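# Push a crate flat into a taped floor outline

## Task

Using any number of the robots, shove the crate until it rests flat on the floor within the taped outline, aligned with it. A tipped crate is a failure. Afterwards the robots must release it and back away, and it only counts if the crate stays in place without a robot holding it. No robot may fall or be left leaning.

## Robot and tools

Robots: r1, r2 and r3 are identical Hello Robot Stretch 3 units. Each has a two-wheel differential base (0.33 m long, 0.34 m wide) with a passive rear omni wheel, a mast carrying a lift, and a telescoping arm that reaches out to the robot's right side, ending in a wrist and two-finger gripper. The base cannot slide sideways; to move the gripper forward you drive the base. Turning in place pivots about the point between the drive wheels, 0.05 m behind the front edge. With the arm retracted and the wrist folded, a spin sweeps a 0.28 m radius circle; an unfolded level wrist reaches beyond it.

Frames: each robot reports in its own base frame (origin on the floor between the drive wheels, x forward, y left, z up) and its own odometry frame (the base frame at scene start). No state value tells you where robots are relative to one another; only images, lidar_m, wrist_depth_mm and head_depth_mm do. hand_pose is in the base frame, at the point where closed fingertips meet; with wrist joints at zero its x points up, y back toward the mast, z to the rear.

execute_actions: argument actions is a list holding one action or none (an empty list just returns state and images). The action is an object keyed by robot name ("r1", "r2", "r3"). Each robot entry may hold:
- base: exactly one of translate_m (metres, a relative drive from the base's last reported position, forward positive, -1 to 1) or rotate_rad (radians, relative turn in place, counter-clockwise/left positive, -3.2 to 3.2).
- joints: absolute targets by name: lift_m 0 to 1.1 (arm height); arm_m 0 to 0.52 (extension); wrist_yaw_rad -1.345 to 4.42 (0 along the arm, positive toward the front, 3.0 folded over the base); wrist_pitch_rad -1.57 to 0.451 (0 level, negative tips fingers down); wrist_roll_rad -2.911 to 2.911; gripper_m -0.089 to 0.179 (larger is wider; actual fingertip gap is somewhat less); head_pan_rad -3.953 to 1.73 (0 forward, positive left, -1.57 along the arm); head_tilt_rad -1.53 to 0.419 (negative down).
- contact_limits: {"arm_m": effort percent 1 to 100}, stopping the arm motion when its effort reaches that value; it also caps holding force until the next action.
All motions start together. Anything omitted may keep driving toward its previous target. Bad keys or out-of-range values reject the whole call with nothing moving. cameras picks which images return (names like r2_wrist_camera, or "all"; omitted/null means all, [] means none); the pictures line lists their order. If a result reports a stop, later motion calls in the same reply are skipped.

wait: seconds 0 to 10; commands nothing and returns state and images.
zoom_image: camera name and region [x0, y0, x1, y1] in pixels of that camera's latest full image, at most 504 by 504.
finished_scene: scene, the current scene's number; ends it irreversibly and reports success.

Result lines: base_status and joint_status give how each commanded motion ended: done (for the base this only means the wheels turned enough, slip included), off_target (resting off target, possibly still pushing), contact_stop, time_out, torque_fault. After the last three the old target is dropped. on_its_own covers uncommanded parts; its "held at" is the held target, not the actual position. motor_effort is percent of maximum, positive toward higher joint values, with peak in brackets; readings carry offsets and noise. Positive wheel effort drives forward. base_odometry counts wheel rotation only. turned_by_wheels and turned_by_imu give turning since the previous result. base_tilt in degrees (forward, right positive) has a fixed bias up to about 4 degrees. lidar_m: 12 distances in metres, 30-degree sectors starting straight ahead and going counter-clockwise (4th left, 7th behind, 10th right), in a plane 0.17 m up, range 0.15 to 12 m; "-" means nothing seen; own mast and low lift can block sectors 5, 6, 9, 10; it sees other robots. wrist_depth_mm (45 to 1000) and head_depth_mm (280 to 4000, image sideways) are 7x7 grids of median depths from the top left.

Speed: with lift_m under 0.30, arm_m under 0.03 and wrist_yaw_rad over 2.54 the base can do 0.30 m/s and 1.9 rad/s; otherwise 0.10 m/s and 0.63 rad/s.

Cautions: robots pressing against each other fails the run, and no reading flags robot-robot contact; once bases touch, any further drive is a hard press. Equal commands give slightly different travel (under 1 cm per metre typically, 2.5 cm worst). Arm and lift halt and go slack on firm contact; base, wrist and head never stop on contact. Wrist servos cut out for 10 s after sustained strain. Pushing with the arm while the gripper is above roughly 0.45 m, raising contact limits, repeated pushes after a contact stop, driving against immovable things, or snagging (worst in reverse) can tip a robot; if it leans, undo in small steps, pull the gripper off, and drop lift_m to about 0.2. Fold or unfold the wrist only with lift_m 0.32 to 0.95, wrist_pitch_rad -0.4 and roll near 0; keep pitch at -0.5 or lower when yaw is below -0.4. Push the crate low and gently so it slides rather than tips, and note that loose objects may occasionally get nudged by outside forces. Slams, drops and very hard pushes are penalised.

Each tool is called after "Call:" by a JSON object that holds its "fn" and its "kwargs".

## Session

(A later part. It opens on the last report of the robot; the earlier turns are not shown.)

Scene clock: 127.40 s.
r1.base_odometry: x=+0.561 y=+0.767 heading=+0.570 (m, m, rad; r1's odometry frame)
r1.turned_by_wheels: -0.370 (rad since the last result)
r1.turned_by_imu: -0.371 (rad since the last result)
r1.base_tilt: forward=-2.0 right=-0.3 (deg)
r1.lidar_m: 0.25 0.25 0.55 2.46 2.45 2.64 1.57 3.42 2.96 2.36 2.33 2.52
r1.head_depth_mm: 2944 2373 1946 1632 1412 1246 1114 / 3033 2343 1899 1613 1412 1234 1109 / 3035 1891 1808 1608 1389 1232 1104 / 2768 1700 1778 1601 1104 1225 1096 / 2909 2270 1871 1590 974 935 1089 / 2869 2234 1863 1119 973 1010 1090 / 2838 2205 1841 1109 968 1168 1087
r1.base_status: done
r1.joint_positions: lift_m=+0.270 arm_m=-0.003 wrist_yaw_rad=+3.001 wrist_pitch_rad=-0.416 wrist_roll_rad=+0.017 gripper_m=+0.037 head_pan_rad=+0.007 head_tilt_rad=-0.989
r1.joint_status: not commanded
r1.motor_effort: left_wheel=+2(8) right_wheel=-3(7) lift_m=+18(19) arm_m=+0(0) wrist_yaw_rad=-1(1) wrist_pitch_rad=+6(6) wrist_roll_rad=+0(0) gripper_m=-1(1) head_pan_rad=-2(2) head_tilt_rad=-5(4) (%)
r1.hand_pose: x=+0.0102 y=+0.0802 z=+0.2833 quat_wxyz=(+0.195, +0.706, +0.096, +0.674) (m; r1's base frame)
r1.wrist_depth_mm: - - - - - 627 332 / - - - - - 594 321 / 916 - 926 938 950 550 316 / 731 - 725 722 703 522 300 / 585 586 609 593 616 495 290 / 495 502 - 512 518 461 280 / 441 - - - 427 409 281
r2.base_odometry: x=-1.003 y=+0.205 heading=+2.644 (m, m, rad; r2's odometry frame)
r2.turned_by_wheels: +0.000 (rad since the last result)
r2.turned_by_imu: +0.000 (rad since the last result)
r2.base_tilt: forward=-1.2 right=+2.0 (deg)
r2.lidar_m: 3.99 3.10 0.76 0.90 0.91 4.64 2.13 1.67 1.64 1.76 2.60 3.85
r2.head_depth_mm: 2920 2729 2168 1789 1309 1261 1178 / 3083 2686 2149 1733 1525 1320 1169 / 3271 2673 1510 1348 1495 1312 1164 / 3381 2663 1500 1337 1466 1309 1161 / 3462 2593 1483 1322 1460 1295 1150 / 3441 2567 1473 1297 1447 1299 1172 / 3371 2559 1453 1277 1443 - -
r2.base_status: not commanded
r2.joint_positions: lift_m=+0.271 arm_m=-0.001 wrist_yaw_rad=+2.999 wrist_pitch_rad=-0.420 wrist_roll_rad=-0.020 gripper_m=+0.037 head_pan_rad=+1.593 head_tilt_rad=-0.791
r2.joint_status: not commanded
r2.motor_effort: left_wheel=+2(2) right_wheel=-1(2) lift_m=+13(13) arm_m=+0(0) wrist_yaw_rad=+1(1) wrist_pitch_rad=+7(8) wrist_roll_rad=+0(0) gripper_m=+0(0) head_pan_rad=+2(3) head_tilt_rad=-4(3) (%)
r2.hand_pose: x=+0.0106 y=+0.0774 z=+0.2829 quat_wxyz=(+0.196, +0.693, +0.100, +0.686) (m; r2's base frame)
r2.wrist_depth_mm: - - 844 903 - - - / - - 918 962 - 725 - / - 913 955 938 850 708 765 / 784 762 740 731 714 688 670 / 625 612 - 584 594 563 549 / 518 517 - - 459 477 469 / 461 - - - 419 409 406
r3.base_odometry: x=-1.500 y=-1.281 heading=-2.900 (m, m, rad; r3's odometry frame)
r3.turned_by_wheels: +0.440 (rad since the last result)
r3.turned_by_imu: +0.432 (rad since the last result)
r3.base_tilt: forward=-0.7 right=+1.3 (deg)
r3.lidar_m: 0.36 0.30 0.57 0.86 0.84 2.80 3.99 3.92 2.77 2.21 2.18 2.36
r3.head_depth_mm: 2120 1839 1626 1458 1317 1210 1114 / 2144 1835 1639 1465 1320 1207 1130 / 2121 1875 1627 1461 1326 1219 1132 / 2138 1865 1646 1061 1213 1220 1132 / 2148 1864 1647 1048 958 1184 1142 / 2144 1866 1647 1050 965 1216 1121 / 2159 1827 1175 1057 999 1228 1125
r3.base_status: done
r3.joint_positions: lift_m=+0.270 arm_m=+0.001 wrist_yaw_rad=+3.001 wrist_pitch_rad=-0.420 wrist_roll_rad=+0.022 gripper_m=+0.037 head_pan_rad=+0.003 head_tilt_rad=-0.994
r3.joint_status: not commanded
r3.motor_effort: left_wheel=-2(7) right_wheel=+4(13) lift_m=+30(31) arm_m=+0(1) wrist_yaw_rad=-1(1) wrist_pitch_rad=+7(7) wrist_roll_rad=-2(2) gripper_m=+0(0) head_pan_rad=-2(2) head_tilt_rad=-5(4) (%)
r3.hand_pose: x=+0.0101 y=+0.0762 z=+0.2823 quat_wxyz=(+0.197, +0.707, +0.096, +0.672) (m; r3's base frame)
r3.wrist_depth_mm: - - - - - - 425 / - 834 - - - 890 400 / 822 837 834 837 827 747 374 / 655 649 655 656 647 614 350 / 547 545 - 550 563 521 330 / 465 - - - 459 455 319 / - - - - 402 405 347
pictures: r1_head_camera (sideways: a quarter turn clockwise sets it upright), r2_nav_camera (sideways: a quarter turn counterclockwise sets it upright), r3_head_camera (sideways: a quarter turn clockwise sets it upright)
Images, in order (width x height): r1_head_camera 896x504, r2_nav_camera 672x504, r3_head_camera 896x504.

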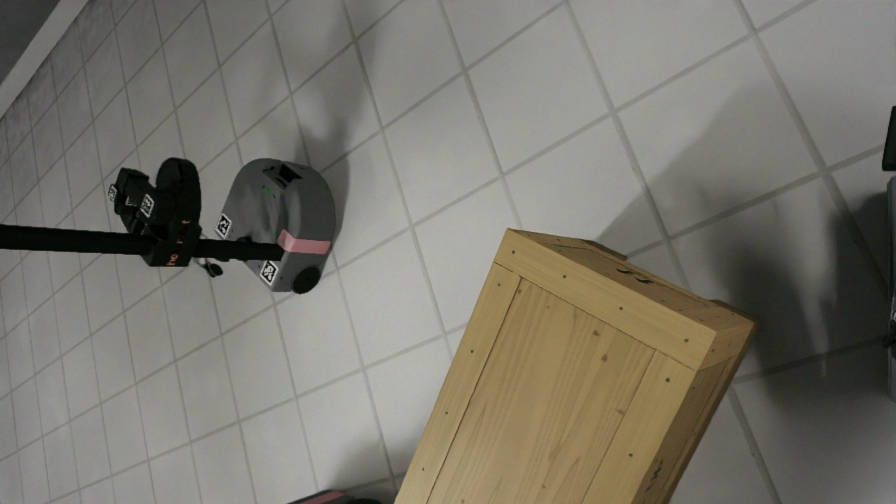

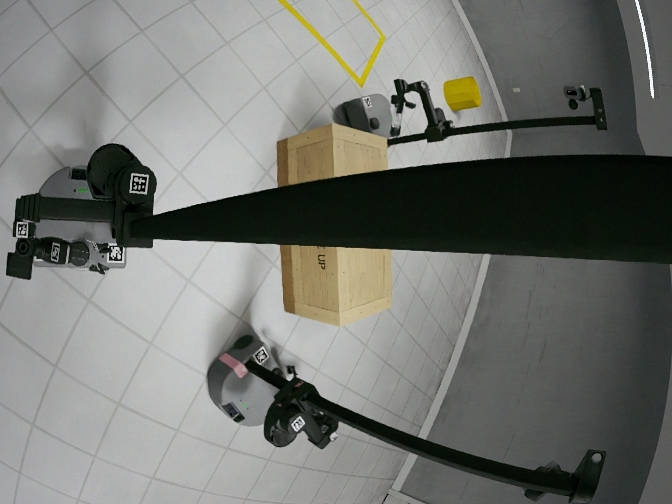

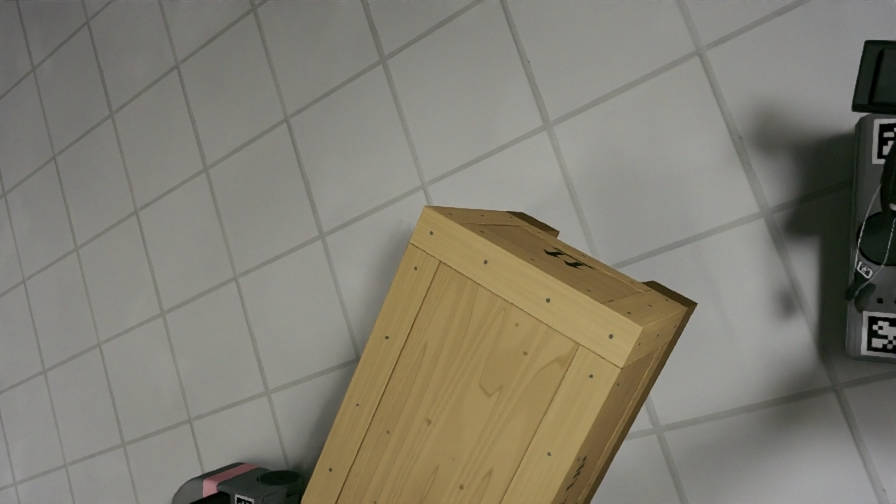

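Call:
{"fn": "execute_actions", "kwargs": {"actions": [{"r3":{"base":{"translate_m":0.20}},"r1":{"base":{"translate_m":0.17}},"r2":{"base":{"translate_m":0.3},"joints":{"head_pan_rad":1.73}}}], "cameras": []}}

Call:
{"fn": "execute_actions", "kwargs": {"actions": [{"r3":{"base":{"translate_m":0.30}},"r1":{"base":{"translate_m":0.28}},"r2":{"base":{"rotate_rad":1.8},"joints":{"head_pan_rad":0}}}], "cameras": ["r3_nav_camera","r1_nav_camera","r2_nav_camera","r2_head_camera"]}}

Scene clock: 133.90 s.
r1.base_odometry: x=+0.704 y=+0.859 heading=+0.570 (m, m, rad; r1's odometry frame)
r1.turned_by_wheels: +0.000 (rad since the last result)
r1.turned_by_imu: +0.002 (rad since the last result)
r1.base_tilt: forward=-1.9 right=-0.3 (deg)
r1.lidar_m: 0.15 - 0.16 2.53 2.52 2.71 1.74 3.58 2.88 2.28 2.26 2.44
r1.head_depth_mm: 2826 2352 1921 1629 1419 1247 1112 / 2990 2344 1909 1634 1395 1236 1110 / 2974 2337 1903 1611 1399 1236 1101 / 2934 2242 1808 1591 1391 1159 1097 / 2865 1532 1766 1593 978 865 873 / 2738 2183 1813 1583 970 858 805 / 2779 2236 1848 1564 965 856 1058
r1.base_status: done
r1.joint_positions: lift_m=+0.270 arm_m=-0.003 wrist_yaw_rad=+3.001 wrist_pitch_rad=-0.416 wrist_roll_rad=+0.017 gripper_m=+0.037 head_pan_rad=+0.007 head_tilt_rad=-0.989
r1.joint_status: not commanded
r1.motor_effort: left_wheel=+2(9) right_wheel=-2(7) lift_m=+19(18) arm_m=+1(0) wrist_yaw_rad=-1(1) wrist_pitch_rad=+6(6) wrist_roll_rad=+0(0) gripper_m=+0(0) head_pan_rad=-2(2) head_tilt_rad=-3(5) (%)
r1.hand_pose: x=+0.0102 y=+0.0802 z=+0.2833 quat_wxyz=(+0.195, +0.706, +0.096, +0.674) (m; r1's base frame)
r1.wrist_depth_mm: - - - - - 198 207 / - - - - 575 123 120 / 949 - 956 943 414 128 121 / 717 - 706 715 327 140 131 / 589 580 621 586 191 153 144 / 500 500 - 521 179 170 160 / 437 - - - 244 190 179
r2.base_odometry: x=-1.267 y=+0.348 heading=+2.644 (m, m, rad; r2's odometry frame)
r2.turned_by_wheels: +0.000 (rad since the last result)
r2.turned_by_imu: -0.001 (rad since the last result)
r2.base_tilt: forward=-1.2 right=+1.7 (deg)
r2.lidar_m: 3.75 2.95 2.91 0.80 0.95 5.02 2.36 1.84 1.82 1.95 2.86 3.62
r2.head_depth_mm: 2913 2751 2155 1698 1499 1329 1176 / 708 2522 2137 1072 1332 1320 1169 / 3293 2587 1944 1055 1314 1314 1162 / 3432 2628 1495 1345 1451 1303 1164 / 3522 2614 1478 1350 1486 1301 1162 / 3369 2570 1463 1351 1502 - - / 3433 2613 - - - - 1138
r2.base_status: done
r2.joint_positions: lift_m=+0.271 arm_m=-0.001 wrist_yaw_rad=+2.999 wrist_pitch_rad=-0.420 wrist_roll_rad=-0.020 gripper_m=+0.037 head_pan_rad=+1.718 head_tilt_rad=-0.791
r2.joint_status: all done
joint sent to its limit — the command would take r2.head_pan_rad past its upper limit, so that joint was sent only as far as its limit.
r2.motor_effort: left_wheel=+2(14) right_wheel=-1(5) lift_m=+13(13) arm_m=+0(0) wrist_yaw_rad=+1(1) wrist_pitch_rad=+7(8) wrist_roll_rad=+0(0) gripper_m=+1(0) head_pan_rad=+3(17) head_tilt_rad=-3(4) (%)
r2.hand_pose: x=+0.0106 y=+0.0774 z=+0.2829 quat_wxyz=(+0.196, +0.693, +0.100, +0.686) (m; r2's base frame)
r2.wrist_depth_mm: 769 - 854 - - - - / 840 - 954 825 - - - / 888 923 985 834 860 894 854 / 792 765 733 728 700 690 677 / 627 608 - 582 592 566 554 / 513 515 - - 457 476 469 / 457 - - - 421 412 405
r3.base_odometry: x=-1.694 y=-1.329 heading=-2.900 (m, m, rad; r3's odometry frame)
r3.turned_by_wheels: +0.000 (rad since the last result)
r3.turned_by_imu: +0.000 (rad since the last result)
r3.base_tilt: forward=-0.7 right=+1.2 (deg)
r3.lidar_m: 0.23 0.15 0.15 2.69 0.82 0.81 4.17 4.11 2.63 2.13 2.10 2.27
r3.head_depth_mm: 2126 1836 1623 1463 1313 1208 1111 / 2121 1854 1621 1460 1326 1215 1128 / 2120 1851 1622 1460 1329 1211 1134 / 2133 1855 1636 1475 960 1174 1132 / 2158 1854 1645 1460 950 871 978 / 2148 1875 1644 1477 946 867 1107 / 2156 1865 1654 1049 952 879 1124
r3.base_status: done
r3.joint_positions: lift_m=+0.270 arm_m=+0.001 wrist_yaw_rad=+3.001 wrist_pitch_rad=-0.420 wrist_roll_rad=+0.022 gripper_m=+0.037 head_pan_rad=+0.003 head_tilt_rad=-0.994
r3.joint_status: not commanded
r3.motor_effort: left_wheel=-1(7) right_wheel=+4(13) lift_m=+30(30) arm_m=-1(0) wrist_yaw_rad=-1(1) wrist_pitch_rad=+7(7) wrist_roll_rad=-2(2) gripper_m=+0(0) head_pan_rad=-3(2) head_tilt_rad=-3(5) (%)
r3.hand_pose: x=+0.0102 y=+0.0762 z=+0.2823 quat_wxyz=(+0.197, +0.707, +0.096, +0.672) (m; r3's base frame)
r3.wrist_depth_mm: - - - - - 156 145 / 780 - - - - 162 150 / 684 819 829 817 780 176 162 / 658 647 653 647 554 194 178 / 548 546 - 556 232 214 194 / 465 - - - 264 241 216 / - - - - 323 269 242
pictures: none
No camera images: the call's "cameras" was empty. Leave "cameras" out to get every camera's image.

Scene clock: 137.43 s.
r1.base_odometry: x=+0.939 y=+1.010 heading=+0.570 (m, m, rad; r1's odometry frame)
r1.turned_by_wheels: +0.000 (rad since the last result)
r1.turned_by_imu: +0.731 (rad since the last result)
r1.base_tilt: forward=-2.0 right=-0.4 (deg)
r1.lidar_m: - - 2.54 2.55 1.86 1.81 3.63 2.50 2.23 2.24 0.19 0.15
r1.head_depth_mm: 3024 2353 1872 1624 1414 1251 1114 / 2971 2327 1913 1615 1402 903 1108 / 2897 2309 1900 1609 1000 874 1075 / 2814 2214 1852 1152 984 868 807 / 2774 1343 1353 1123 973 864 793 / 2848 2249 1270 1115 982 1159 1090 / 2792 2228 1789 1466 1354 1202 1082
r1.base_status: translate_m off_target (by the wheels' count: +0.2797 of +0.2800)
r1.joint_positions: lift_m=+0.270 arm_m=-0.003 wrist_yaw_rad=+3.000 wrist_pitch_rad=-0.417 wrist_roll_rad=+0.017 gripper_m=+0.037 head_pan_rad=+0.003 head_tilt_rad=-0.994
r1.joint_status: not commanded
r1.on_its_own: left_wheel is at rest, and its effort (+35) is outside its rest range (-18 to +18); right_wheel is at rest, and its effort (+35) is outside its rest range (-18 to +18)
r1.motor_effort: left_wheel=+35(69) right_wheel=+35(65) lift_m=+20(21) arm_m=+0(0) wrist_yaw_rad=+0(12) wrist_pitch_rad=+7(7) wrist_roll_rad=+0(0) gripper_m=+0(3) head_pan_rad=-1(3) head_tilt_rad=-3(5) (%)
r1.hand_pose: x=+0.0104 y=+0.0800 z=+0.2829 quat_wxyz=(+0.196, +0.706, +0.096, +0.674) (m; r1's base frame)
r1.wrist_depth_mm: - - - - - - - / - - - - - 129 119 / 924 - 904 893 912 94 85 / 709 - 705 720 687 96 78 / 588 581 623 585 132 101 82 / 502 493 - 522 131 108 86 / 452 - - - 170 113 90
r2.base_odometry: x=-1.267 y=+0.348 heading=-1.840 (m, m, rad; r2's odometry frame)
r2.turned_by_wheels: +1.800 (rad since the last result)
r2.turned_by_imu: +1.818 (rad since the last result)
r2.base_tilt: forward=-1.1 right=+1.9 (deg)
r2.lidar_m: 0.94 1.01 3.31 2.04 1.81 1.82 2.18 3.63 3.63 3.27 2.91 0.88
r2.head_depth_mm: 2981 891 2040 1170 1491 1332 1177 / 3268 2700 1388 1203 1420 1329 1172 / 3455 2672 2076 1400 1446 1317 1170 / 3518 2639 1499 1342 1495 1314 1162 / 3507 2592 1492 1356 1490 1298 1154 / 3447 2558 1479 1381 1479 1286 1150 / 3426 2567 1458 1414 1467 1280 1139
r2.base_status: done
r2.joint_positions: lift_m=+0.271 arm_m=-0.001 wrist_yaw_rad=+2.999 wrist_pitch_rad=-0.420 wrist_roll_rad=-0.020 gripper_m=+0.037 head_pan_rad=+0.007 head_tilt_rad=-0.791
r2.joint_status: all done
r2.motor_effort: left_wheel=-3(12) right_wheel=+2(8) lift_m=+13(13) arm_m=-1(1) wrist_yaw_rad=+1(1) wrist_pitch_rad=+8(8) wrist_roll_rad=+0(0) gripper_m=+0(0) head_pan_rad=-4(44) head_tilt_rad=-4(4) (%)
r2.hand_pose: x=+0.0106 y=+0.0774 z=+0.2829 quat_wxyz=(+0.196, +0.693, +0.100, +0.686) (m; r2's base frame)
r2.wrist_depth_mm: - - - - - - - / - - - - - - - / - - 970 957 925 880 853 / 787 761 743 718 715 685 668 / 635 610 - 587 596 564 552 / 519 513 - - 459 478 469 / 457 - - - 416 413 403
r3.base_odometry: x=-1.985 y=-1.401 heading=-2.899 (m, m, rad; r3's odometry frame)
r3.turned_by_wheels: +0.001 (rad since the last result)
r3.turned_by_imu: +0.927 (rad since the last result)
r3.base_tilt: forward=-0.7 right=+1.2 (deg)
r3.lidar_m: - - 2.69 1.00 3.87 4.22 2.91 2.15 2.08 2.17 0.15 -
r3.head_depth_mm: 2034 1799 1619 1455 1322 870 1104 / 2125 1171 1506 1088 939 865 1095 / 2120 1734 1164 1048 946 864 820 / 2126 1220 1170 1049 949 866 813 / 2152 1857 1170 1052 963 889 1120 / 2167 1876 1645 1467 1337 1223 1122 / 2166 1885 1672 1477 1340 1227 1125
r3.base_status: translate_m off_target (by the wheels' count: +0.2998 of +0.3000)
r3.joint_positions: lift_m=+0.270 arm_m=+0.001 wrist_yaw_rad=+3.001 wrist_pitch_rad=-0.419 wrist_roll_rad=+0.022 gripper_m=+0.037 head_pan_rad=+0.003 head_tilt_rad=-0.992
r3.joint_status: not commanded
r3.on_its_own: left_wheel is at rest, and its effort (+36) is outside its rest range (-18 to +18); right_wheel is at rest, and its effort (+23) is outside its rest range (-18 to +18)
r3.motor_effort: left_wheel=+36(65) right_wheel=+23(58) lift_m=+31(30) arm_m=-1(1) wrist_yaw_rad=+0(1) wrist_pitch_rad=+7(7) wrist_roll_rad=-2(1) gripper_m=+0(0) head_pan_rad=-2(3) head_tilt_rad=-6(5) (%)
r3.hand_pose: x=+0.0102 y=+0.0762 z=+0.2823 quat_wxyz=(+0.197, +0.707, +0.096, +0.672) (m; r3's base frame)
r3.wrist_depth_mm: - - - - - - 145 / - - - - - 101 93 / 821 825 832 824 742 99 77 / 656 654 659 657 157 103 76 / 546 545 - 541 151 107 79 / 468 - - - 155 114 81 / - - - - 194 114 83
pictures: r1_nav_camera (sideways: a quarter turn counterclockwise sets it upright), r2_head_camera (sideways: a quarter turn clockwise sets it upright), r2_nav_camera (sideways: a quarter turn counterclockwise sets it upright), r3_nav_camera (sideways: a quarter turn counterclockwise sets it upright)
Images, in order (width x height): r1_nav_camera 672x504, r2_head_camera 896x504, r2_nav_camera 672x504, r3_nav_camera 672x504.

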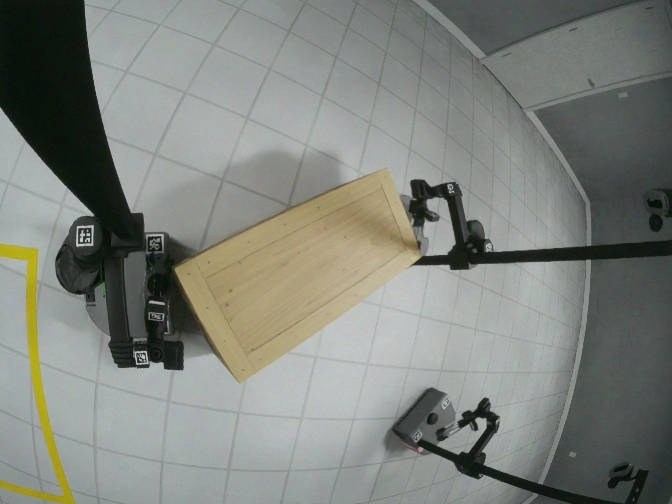

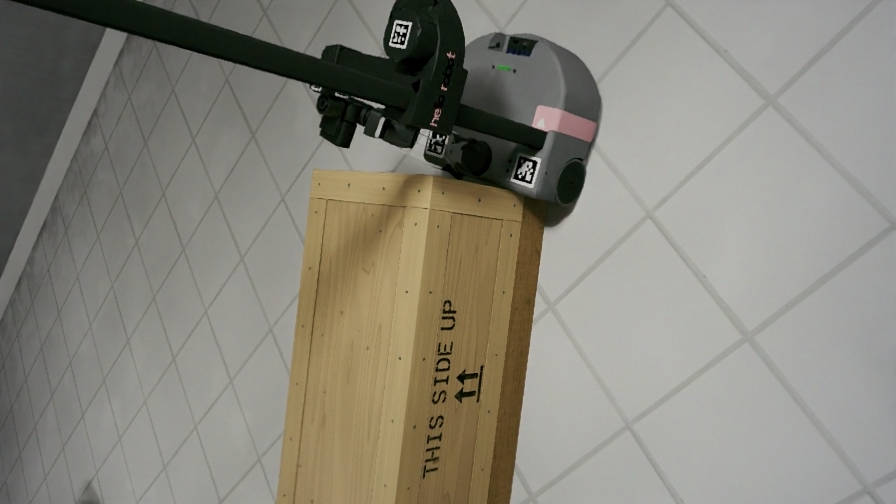

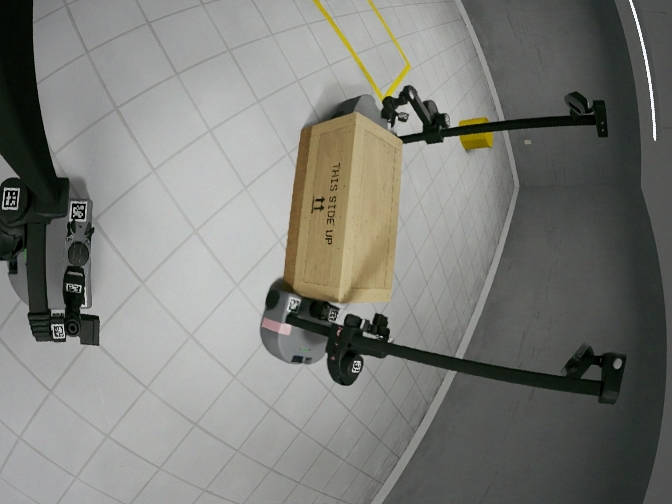

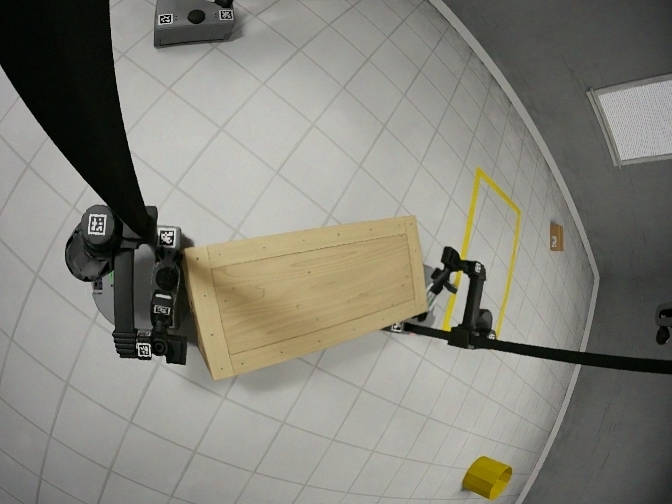

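Call:
{"fn": "execute_actions", "kwargs": {"actions": [{"r3":{"base":{"translate_m":-0.6}},"r1":{"base":{"translate_m":-0.3}},"r2":{"base":{"translate_m":0.5},"joints":{"head_tilt_rad":-1.0}}}], "cameras": []}}

Call:
{"fn": "execute_actions", "kwargs": {"actions": [{"r1":{"base":{"rotate_rad":1.04}},"r2":{"base":{"translate_m":0.33}}}], "cameras": ["r2_head_camera","r1_nav_camera"]}}

Scene clock: 151.53 s.
r1.base_odometry: x=+0.686 y=+0.848 heading=+0.570 (m, m, rad; r1's odometry frame)
r1.turned_by_wheels: +0.000 (rad since the last result)
r1.turned_by_imu: +0.001 (rad since the last result)
r1.base_tilt: forward=-1.9 right=-0.4 (deg)
r1.lidar_m: 0.35 0.61 2.64 2.64 1.59 1.63 3.38 2.39 2.13 2.14 2.57 0.44
r1.head_depth_mm: 3018 1455 1784 1637 1417 1248 1110 / 2987 1577 1689 1628 1359 1242 1109 / 2955 2311 1838 1154 1044 1229 1106 / 2892 2289 1798 1125 999 1206 1107 / 2633 2058 1320 1121 1011 1202 1100 / 2676 2020 1309 1224 1358 1210 1089 / 2820 2231 1832 1572 1357 1210 1081
r1.base_status: done
r1.joint_positions: lift_m=+0.270 arm_m=-0.003 wrist_yaw_rad=+3.000 wrist_pitch_rad=-0.417 wrist_roll_rad=+0.017 gripper_m=+0.037 head_pan_rad=+0.003 head_tilt_rad=-0.994
r1.joint_status: not commanded
r1.motor_effort: left_wheel=+1(29) right_wheel=+0(31) lift_m=+20(21) arm_m=+0(0) wrist_yaw_rad=+0(0) wrist_pitch_rad=+7(7) wrist_roll_rad=+0(0) gripper_m=+0(0) head_pan_rad=+0(0) head_tilt_rad=-3(3) (%)
r1.hand_pose: x=+0.0104 y=+0.0800 z=+0.2829 quat_wxyz=(+0.196, +0.706, +0.096, +0.674) (m; r1's base frame)
r1.wrist_depth_mm: - - - - - - - / - - - - - - - / 882 - 970 906 901 944 926 / 729 - 721 730 718 733 723 / 588 584 617 590 615 595 593 / 506 509 - 517 519 498 500 / 442 - - - 438 435 434
r2.base_odometry: x=-1.400 y=-0.134 heading=-1.840 (m, m, rad; r2's odometry frame)
r2.turned_by_wheels: +0.000 (rad since the last result)
r2.turned_by_imu: -0.001 (rad since the last result)
r2.base_tilt: forward=-1.2 right=+1.9 (deg)
r2.lidar_m: 0.45 0.48 0.70 2.41 2.15 2.15 2.57 3.98 4.00 0.84 0.84 0.45
r2.head_depth_mm: 2316 1977 1708 1529 1369 1241 1140 / 2295 1959 1704 1514 1365 1239 1142 / 2269 1950 1688 1071 1153 1229 1135 / 2262 1924 1684 1061 1117 1221 1133 / 2236 1912 1677 1062 1156 1223 1130 / 2220 1899 1178 1048 1194 1210 1125 / 2186 1881 1169 1043 1233 1203 1106
r2.base_status: done
r2.joint_positions: lift_m=+0.271 arm_m=-0.001 wrist_yaw_rad=+2.999 wrist_pitch_rad=-0.420 wrist_roll_rad=-0.020 gripper_m=+0.037 head_pan_rad=+0.007 head_tilt_rad=-0.988
r2.joint_status: all done
r2.motor_effort: left_wheel=-3(10) right_wheel=+2(6) lift_m=+13(13) arm_m=+0(0) wrist_yaw_rad=+1(1) wrist_pitch_rad=+7(7) wrist_roll_rad=+0(0) gripper_m=-1(0) head_pan_rad=-4(4) head_tilt_rad=-5(23) (%)
r2.hand_pose: x=+0.0106 y=+0.0774 z=+0.2829 quat_wxyz=(+0.196, +0.693, +0.100, +0.686) (m; r2's base frame)
r2.wrist_depth_mm: - - - - - - 510 / - - - - - - 517 / - - 987 959 929 779 521 / 771 759 738 729 709 679 529 / 625 610 - 580 589 562 517 / 518 514 - - 459 478 466 / 457 - - - 417 411 407
r3.base_odometry: x=-1.403 y=-1.257 heading=-2.899 (m, m, rad; r3's odometry frame)
r3.turned_by_wheels: +0.000 (rad since the last result)
r3.turned_by_imu: -0.003 (rad since the last result)
r3.base_tilt: forward=-0.7 right=+1.3 (deg)
r3.lidar_m: 0.65 0.85 2.99 3.12 3.84 3.71 2.49 1.82 1.78 1.86 2.56 0.74
r3.head_depth_mm: 2128 1832 1626 1462 1320 1204 1113 / 1916 1819 1160 1303 1332 1209 1130 / 1852 1313 1168 1270 1328 1216 1132 / 2138 1326 1167 1230 1327 1217 1135 / 2159 1763 1616 1467 1334 1222 1139 / 2163 1879 1650 1460 1333 1222 1120 / 2152 1878 1645 1452 1330 1225 1127
r3.base_status: done
r3.joint_positions: lift_m=+0.270 arm_m=+0.001 wrist_yaw_rad=+3.001 wrist_pitch_rad=-0.419 wrist_roll_rad=+0.022 gripper_m=+0.037 head_pan_rad=+0.003 head_tilt_rad=-0.992
r3.joint_status: not commanded
r3.motor_effort: left_wheel=+1(27) right_wheel=+2(17) lift_m=+30(31) arm_m=+0(0) wrist_yaw_rad=+0(1) wrist_pitch_rad=+7(7) wrist_roll_rad=-1(1) gripper_m=+0(0) head_pan_rad=-2(3) head_tilt_rad=-4(5) (%)
r3.hand_pose: x=+0.0102 y=+0.0762 z=+0.2823 quat_wxyz=(+0.197, +0.707, +0.096, +0.672) (m; r3's base frame)
r3.wrist_depth_mm: - - - - - - - / - - - - - 795 676 / 819 818 820 833 817 751 639 / 648 656 656 653 653 654 646 / 542 547 - 548 563 541 542 / 464 - - - 462 463 461 / - - - - 406 405 404
pictures: none
No camera images: the call's "cameras" was empty. Leave "cameras" out to get every camera's image.

Scene clock: 154.30 s.
r1.base_odometry: x=+0.686 y=+0.848 heading=+1.610 (m, m, rad; r1's odometry frame)
r1.turned_by_wheels: +1.040 (rad since the last result)
r1.turned_by_imu: +1.043 (rad since the last result)
r1.base_tilt: forward=-1.9 right=-0.4 (deg)
r1.lidar_m: 2.63 2.64 1.60 1.62 3.38 2.40 2.13 2.14 2.55 0.45 0.35 0.57
r1.head_depth_mm: 2664 2355 1920 1640 1355 878 1062 / 2639 2331 1907 1612 1407 1211 1094 / 2568 2324 1902 1602 1398 1227 1108 / 2509 2282 1867 1589 1391 1221 1107 / 2457 2265 1866 1601 1381 1216 1101 / 2384 2254 1835 1562 1364 1212 1090 / 2341 2209 1833 1547 1356 1205 1086
r1.base_status: done
r1.joint_positions: lift_m=+0.270 arm_m=-0.003 wrist_yaw_rad=+3.000 wrist_pitch_rad=-0.417 wrist_roll_rad=+0.017 gripper_m=+0.037 head_pan_rad=+0.003 head_tilt_rad=-0.994
r1.joint_status: not commanded
r1.motor_effort: left_wheel=-1(5) right_wheel=+3(11) lift_m=+21(21) arm_m=+0(0) wrist_yaw_rad=+0(1) wrist_pitch_rad=+7(7) wrist_roll_rad=+0(0) gripper_m=+0(0) head_pan_rad=-1(1) head_tilt_rad=-3(2) (%)
r1.hand_pose: x=+0.0104 y=+0.0800 z=+0.2829 quat_wxyz=(+0.196, +0.706, +0.096, +0.674) (m; r1's base frame)
r1.wrist_depth_mm: - - - - - - - / - - - - - - - / 941 - 918 917 925 905 924 / 714 - 708 737 740 715 729 / 589 586 612 589 615 589 589 / 506 504 - 505 518 503 503 / 446 - - - 442 437 435
r2.base_odometry: x=-1.487 y=-0.452 heading=-1.840 (m, m, rad; r2's odometry frame)
r2.turned_by_wheels: +0.000 (rad since the last result)
r2.turned_by_imu: -0.001 (rad since the last result)
r2.base_tilt: forward=-1.2 right=+1.8 (deg)
r2.lidar_m: - 0.15 0.19 2.65 2.36 2.37 2.84 4.24 4.26 0.78 0.15 0.15
r2.head_depth_mm: 2322 1969 1723 1527 1366 1241 1142 / 2300 1963 1713 1517 1348 1234 1140 / 2265 1949 1707 1505 964 871 879 / 2251 1924 1683 1497 957 871 1038 / 2232 1906 1664 1479 955 866 1099 / 2213 1885 1663 1473 946 861 1097 / 2197 1876 1635 1468 943 858 1090
r2.base_status: done
r2.joint_positions: lift_m=+0.271 arm_m=-0.001 wrist_yaw_rad=+2.999 wrist_pitch_rad=-0.420 wrist_roll_rad=-0.020 gripper_m=+0.037 head_pan_rad=+0.007 head_tilt_rad=-0.988
r2.joint_status: not commanded
r2.motor_effort: left_wheel=-3(10) right_wheel=+1(7) lift_m=+13(13) arm_m=-1(0) wrist_yaw_rad=+1(1) wrist_pitch_rad=+7(7) wrist_roll_rad=+0(0) gripper_m=+0(1) head_pan_rad=-4(4) head_tilt_rad=-5(5) (%)
r2.hand_pose: x=+0.0106 y=+0.0774 z=+0.2829 quat_wxyz=(+0.196, +0.693, +0.100, +0.686) (m; r2's base frame)
r2.wrist_depth_mm: - - - - 380 220 179 / - - - - 398 204 138 / - - 974 946 412 208 139 / 788 760 736 724 427 215 141 / 624 619 - 589 344 220 145 / 522 517 - - 455 223 147 / 455 - - - 404 211 149
r3.base_odometry: x=-1.403 y=-1.257 heading=-2.899 (m, m, rad; r3's odometry frame)
r3.turned_by_wheels: +0.000 (rad since the last result)
r3.turned_by_imu: +0.000 (rad since the last result)
r3.base_tilt: forward=-0.7 right=+1.3 (deg)
r3.lidar_m: 0.65 0.79 2.99 3.11 3.85 3.73 2.49 1.82 1.78 1.85 2.56 0.74
r3.head_depth_mm: 2133 1833 1631 1461 1320 1211 1114 / 2075 1812 1165 1310 1328 1209 1127 / 1825 1328 1166 1265 1332 1212 1132 / 1867 1325 1166 1227 1323 1223 1133 / 2116 1755 1593 1310 1335 1218 1144 / 2147 1860 1238 1269 1334 1223 1119 / 2057 1065 1069 1358 1337 1225 1130
r3.base_status: not commanded
r3.joint_positions: lift_m=+0.270 arm_m=+0.001 wrist_yaw_rad=+3.001 wrist_pitch_rad=-0.419 wrist_roll_rad=+0.022 gripper_m=+0.037 head_pan_rad=+0.003 head_tilt_rad=-0.992
r3.joint_status: not commanded
r3.motor_effort: left_wheel=+0(0) right_wheel=+2(2) lift_m=+30(30) arm_m=+0(0) wrist_yaw_rad=-1(0) wrist_pitch_rad=+7(7) wrist_roll_rad=-1(1) gripper_m=+0(0) head_pan_rad=-2(3) head_tilt_rad=-5(5) (%)
r3.hand_pose: x=+0.0102 y=+0.0762 z=+0.2823 quat_wxyz=(+0.197, +0.707, +0.096, +0.672) (m; r3's base frame)
r3.wrist_depth_mm: - - - - - - - / - - - - - - - / 835 822 818 826 818 809 819 / 657 656 658 654 644 655 624 / 543 545 - 541 560 541 541 / 468 - - - 457 464 462 / - - - - 405 402 403
pictures: r1_nav_camera (sideways: a quarter turn counterclockwise sets it upright), r2_head_camera (sideways: a quarter turn clockwise sets it upright)
Images, in order (width x height): r1_nav_camera 672x504, r2_head_camera 896x504.

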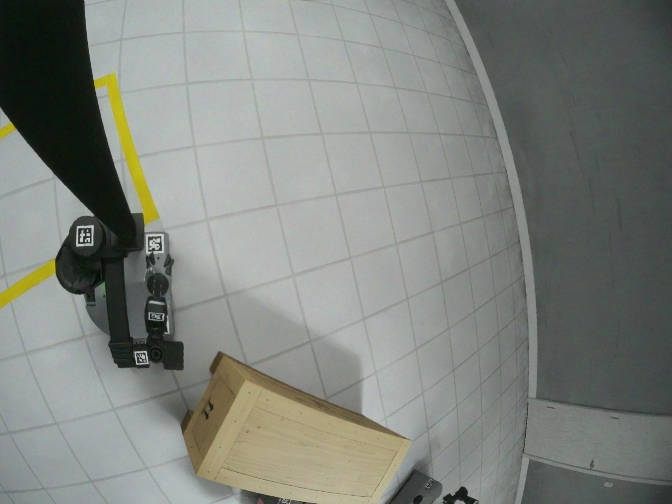

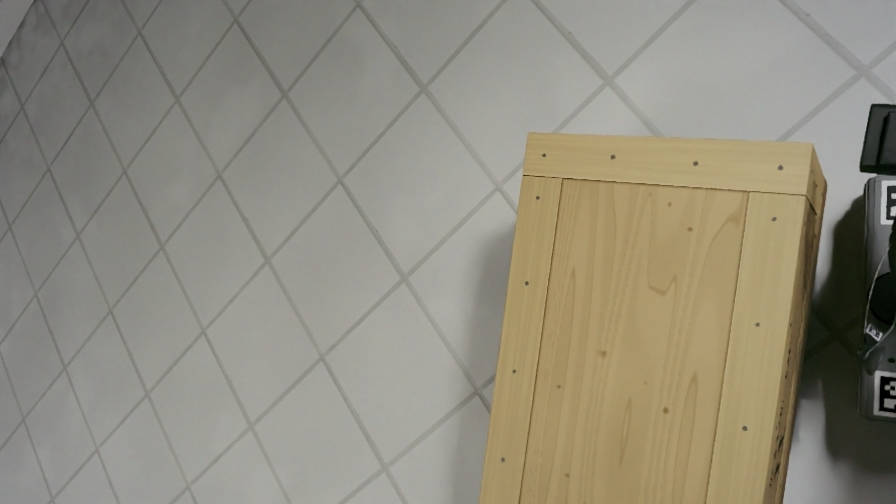

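Call:
{"fn": "execute_actions", "kwargs": {"actions": [{"r1":{"base":{"translate_m":0.5}},"r2":{"base":{"translate_m":0.3}}}], "cameras": ["r2_head_camera","r3_nav_camera"]}}

Scene clock: 159.93 s.
r1.base_odometry: x=+0.667 y=+1.347 heading=+1.610 (m, m, rad; r1's odometry frame)
r1.turned_by_wheels: +0.000 (rad since the last result)
r1.turned_by_imu: +0.002 (rad since the last result)
r1.base_tilt: forward=-1.9 right=-0.4 (deg)
r1.lidar_m: 2.14 2.15 2.56 1.52 3.48 2.95 2.62 0.39 0.39 0.41 0.60 2.42
r1.head_depth_mm: 2158 2358 1910 1621 1406 1239 1112 / 2110 2316 1897 1620 1394 1240 1107 / 2071 2290 1900 1606 1404 1239 1109 / 2033 2236 1885 1601 1383 1225 1108 / 1975 2188 1863 1586 1369 1219 1104 / 1918 2163 1842 1570 1362 1214 1091 / 1875 2108 1831 1564 1347 1206 1078
r1.base_status: done
r1.joint_positions: lift_m=+0.270 arm_m=-0.003 wrist_yaw_rad=+3.000 wrist_pitch_rad=-0.417 wrist_roll_rad=+0.017 gripper_m=+0.037 head_pan_rad=+0.003 head_tilt_rad=-0.994
r1.joint_status: not commanded
r1.motor_effort: left_wheel=-3(6) right_wheel=+3(10) lift_m=+21(21) arm_m=+0(0) wrist_yaw_rad=+0(0) wrist_pitch_rad=+7(7) wrist_roll_rad=+0(0) gripper_m=+0(1) head_pan_rad=-1(0) head_tilt_rad=-3(3) (%)
r1.hand_pose: x=+0.0104 y=+0.0800 z=+0.2829 quat_wxyz=(+0.196, +0.706, +0.096, +0.674) (m; r1's base frame)
r1.wrist_depth_mm: - - - - - - - / - - - - - - - / 904 - 925 909 894 931 929 / 706 - 728 727 726 754 727 / 594 581 602 576 606 587 596 / 500 502 - 521 518 503 508 / 448 - - - 433 438 439
r2.base_odometry: x=-1.566 y=-0.741 heading=-1.839 (m, m, rad; r2's odometry frame)
r2.turned_by_wheels: +0.000 (rad since the last result)
r2.turned_by_imu: -0.084 (rad since the last result)
r2.base_tilt: forward=-1.2 right=+1.9 (deg)
r2.lidar_m: - - 0.15 0.20 2.41 2.41 2.75 4.29 4.29 0.79 0.15 -
r2.head_depth_mm: 2300 1971 1716 1522 1371 1241 1135 / 2272 1944 1701 1510 1358 1235 1144 / 2251 1937 1686 1497 961 874 810 / 2253 1904 1678 1497 953 868 806 / 2214 1906 1668 1478 953 865 805 / 2179 1900 1653 1471 942 860 800 / 2178 1862 1632 1464 937 857 813
r2.base_status: translate_m off_target (by the wheels' count: +0.2998 of +0.3000)
r2.joint_positions: lift_m=+0.270 arm_m=-0.001 wrist_yaw_rad=+3.004 wrist_pitch_rad=-0.419 wrist_roll_rad=-0.020 gripper_m=+0.037 head_pan_rad=+0.002 head_tilt_rad=-0.993
r2.joint_status: not commanded
r2.on_its_own: left_wheel is at rest, and its effort (+38) is outside its rest range (-18 to +18)
r2.motor_effort: left_wheel=+38(100) right_wheel=+12(61) lift_m=+35(38) arm_m=+0(0) wrist_yaw_rad=-3(4) wrist_pitch_rad=+7(8) wrist_roll_rad=+0(0) gripper_m=+1(0) head_pan_rad=-1(4) head_tilt_rad=-3(4) (%)
r2.hand_pose: x=+0.0096 y=+0.0777 z=+0.2823 quat_wxyz=(+0.194, +0.693, +0.101, +0.687) (m; r2's base frame)
r2.wrist_depth_mm: - - - 455 206 196 184 / - - - 550 148 112 107 / - - 979 638 156 89 77 / 784 767 739 666 164 91 65 / 628 608 - 565 145 94 64 / 521 514 - - - 97 66 / 455 - - - 187 93 67
r3.base_odometry: x=-1.403 y=-1.257 heading=-2.899 (m, m, rad; r3's odometry frame)
r3.turned_by_wheels: +0.000 (rad since the last result)
r3.turned_by_imu: +0.000 (rad since the last result)
r3.base_tilt: forward=-0.7 right=+1.2 (deg)
r3.lidar_m: 0.65 0.95 2.98 3.12 3.84 3.73 2.48 1.82 1.78 1.85 2.56 0.74
r3.head_depth_mm: 1440 1706 1634 1465 1323 1205 1112 / 2131 1700 1162 1316 1331 1209 1128 / 2143 1320 1169 1271 1327 1216 1133 / 2114 1329 1170 1271 1328 1216 1130 / 2127 1701 1230 1302 1332 1219 1139 / 2042 1089 1055 1318 1328 1225 1127 / 2117 1828 1609 1465 1336 1221 1128
r3.base_status: not commanded
r3.joint_positions: lift_m=+0.270 arm_m=+0.001 wrist_yaw_rad=+3.001 wrist_pitch_rad=-0.419 wrist_roll_rad=+0.022 gripper_m=+0.037 head_pan_rad=+0.003 head_tilt_rad=-0.992
r3.joint_status: not commanded
r3.motor_effort: left_wheel=+0(0) right_wheel=+2(2) lift_m=+30(30) arm_m=-1(1) wrist_yaw_rad=-1(1) wrist_pitch_rad=+7(7) wrist_roll_rad=-1(2) gripper_m=+0(0) head_pan_rad=-2(2) head_tilt_rad=-6(5) (%)
r3.hand_pose: x=+0.0102 y=+0.0762 z=+0.2823 quat_wxyz=(+0.197, +0.707, +0.096, +0.672) (m; r3's base frame)
r3.wrist_depth_mm: - - - - - - - / - - - - - - - / 834 821 845 827 833 824 837 / 654 653 655 652 655 652 652 / 549 544 - 546 565 544 542 / 462 - - - 461 463 463 / - - - - 406 405 404
pictures: r2_head_camera (sideways: a quarter turn clockwise sets it upright), r3_nav_camera (sideways: a quarter turn counterclockwise sets it upright)
Images, in order (width x height): r2_head_camera 896x504, r3_nav_camera 672x504.

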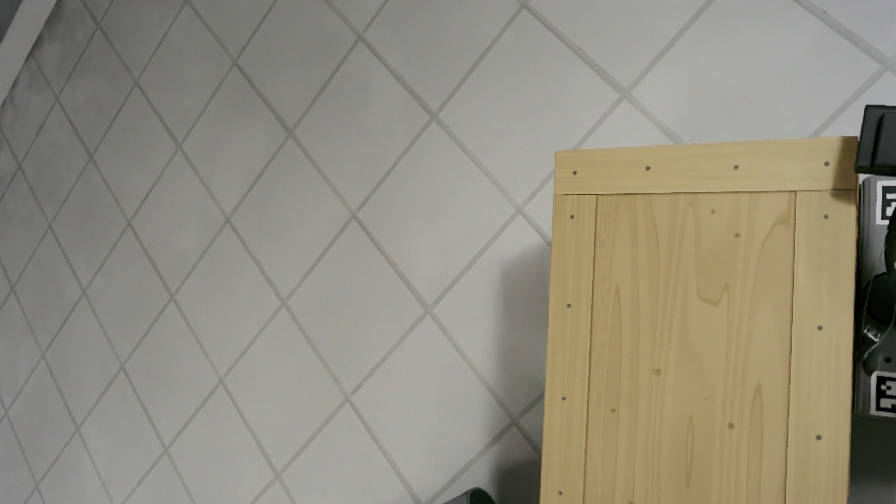

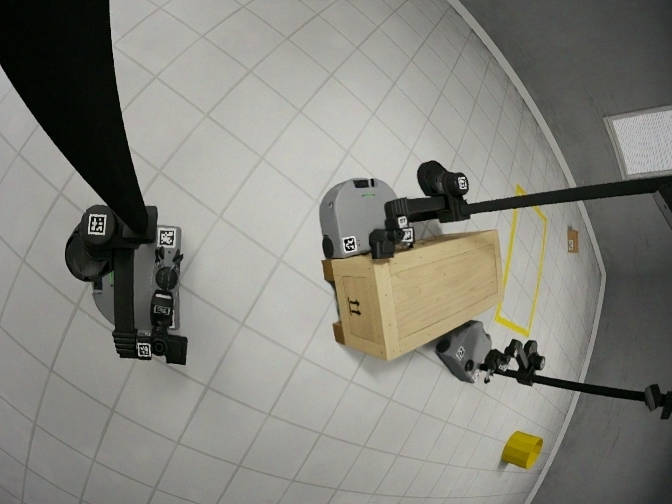

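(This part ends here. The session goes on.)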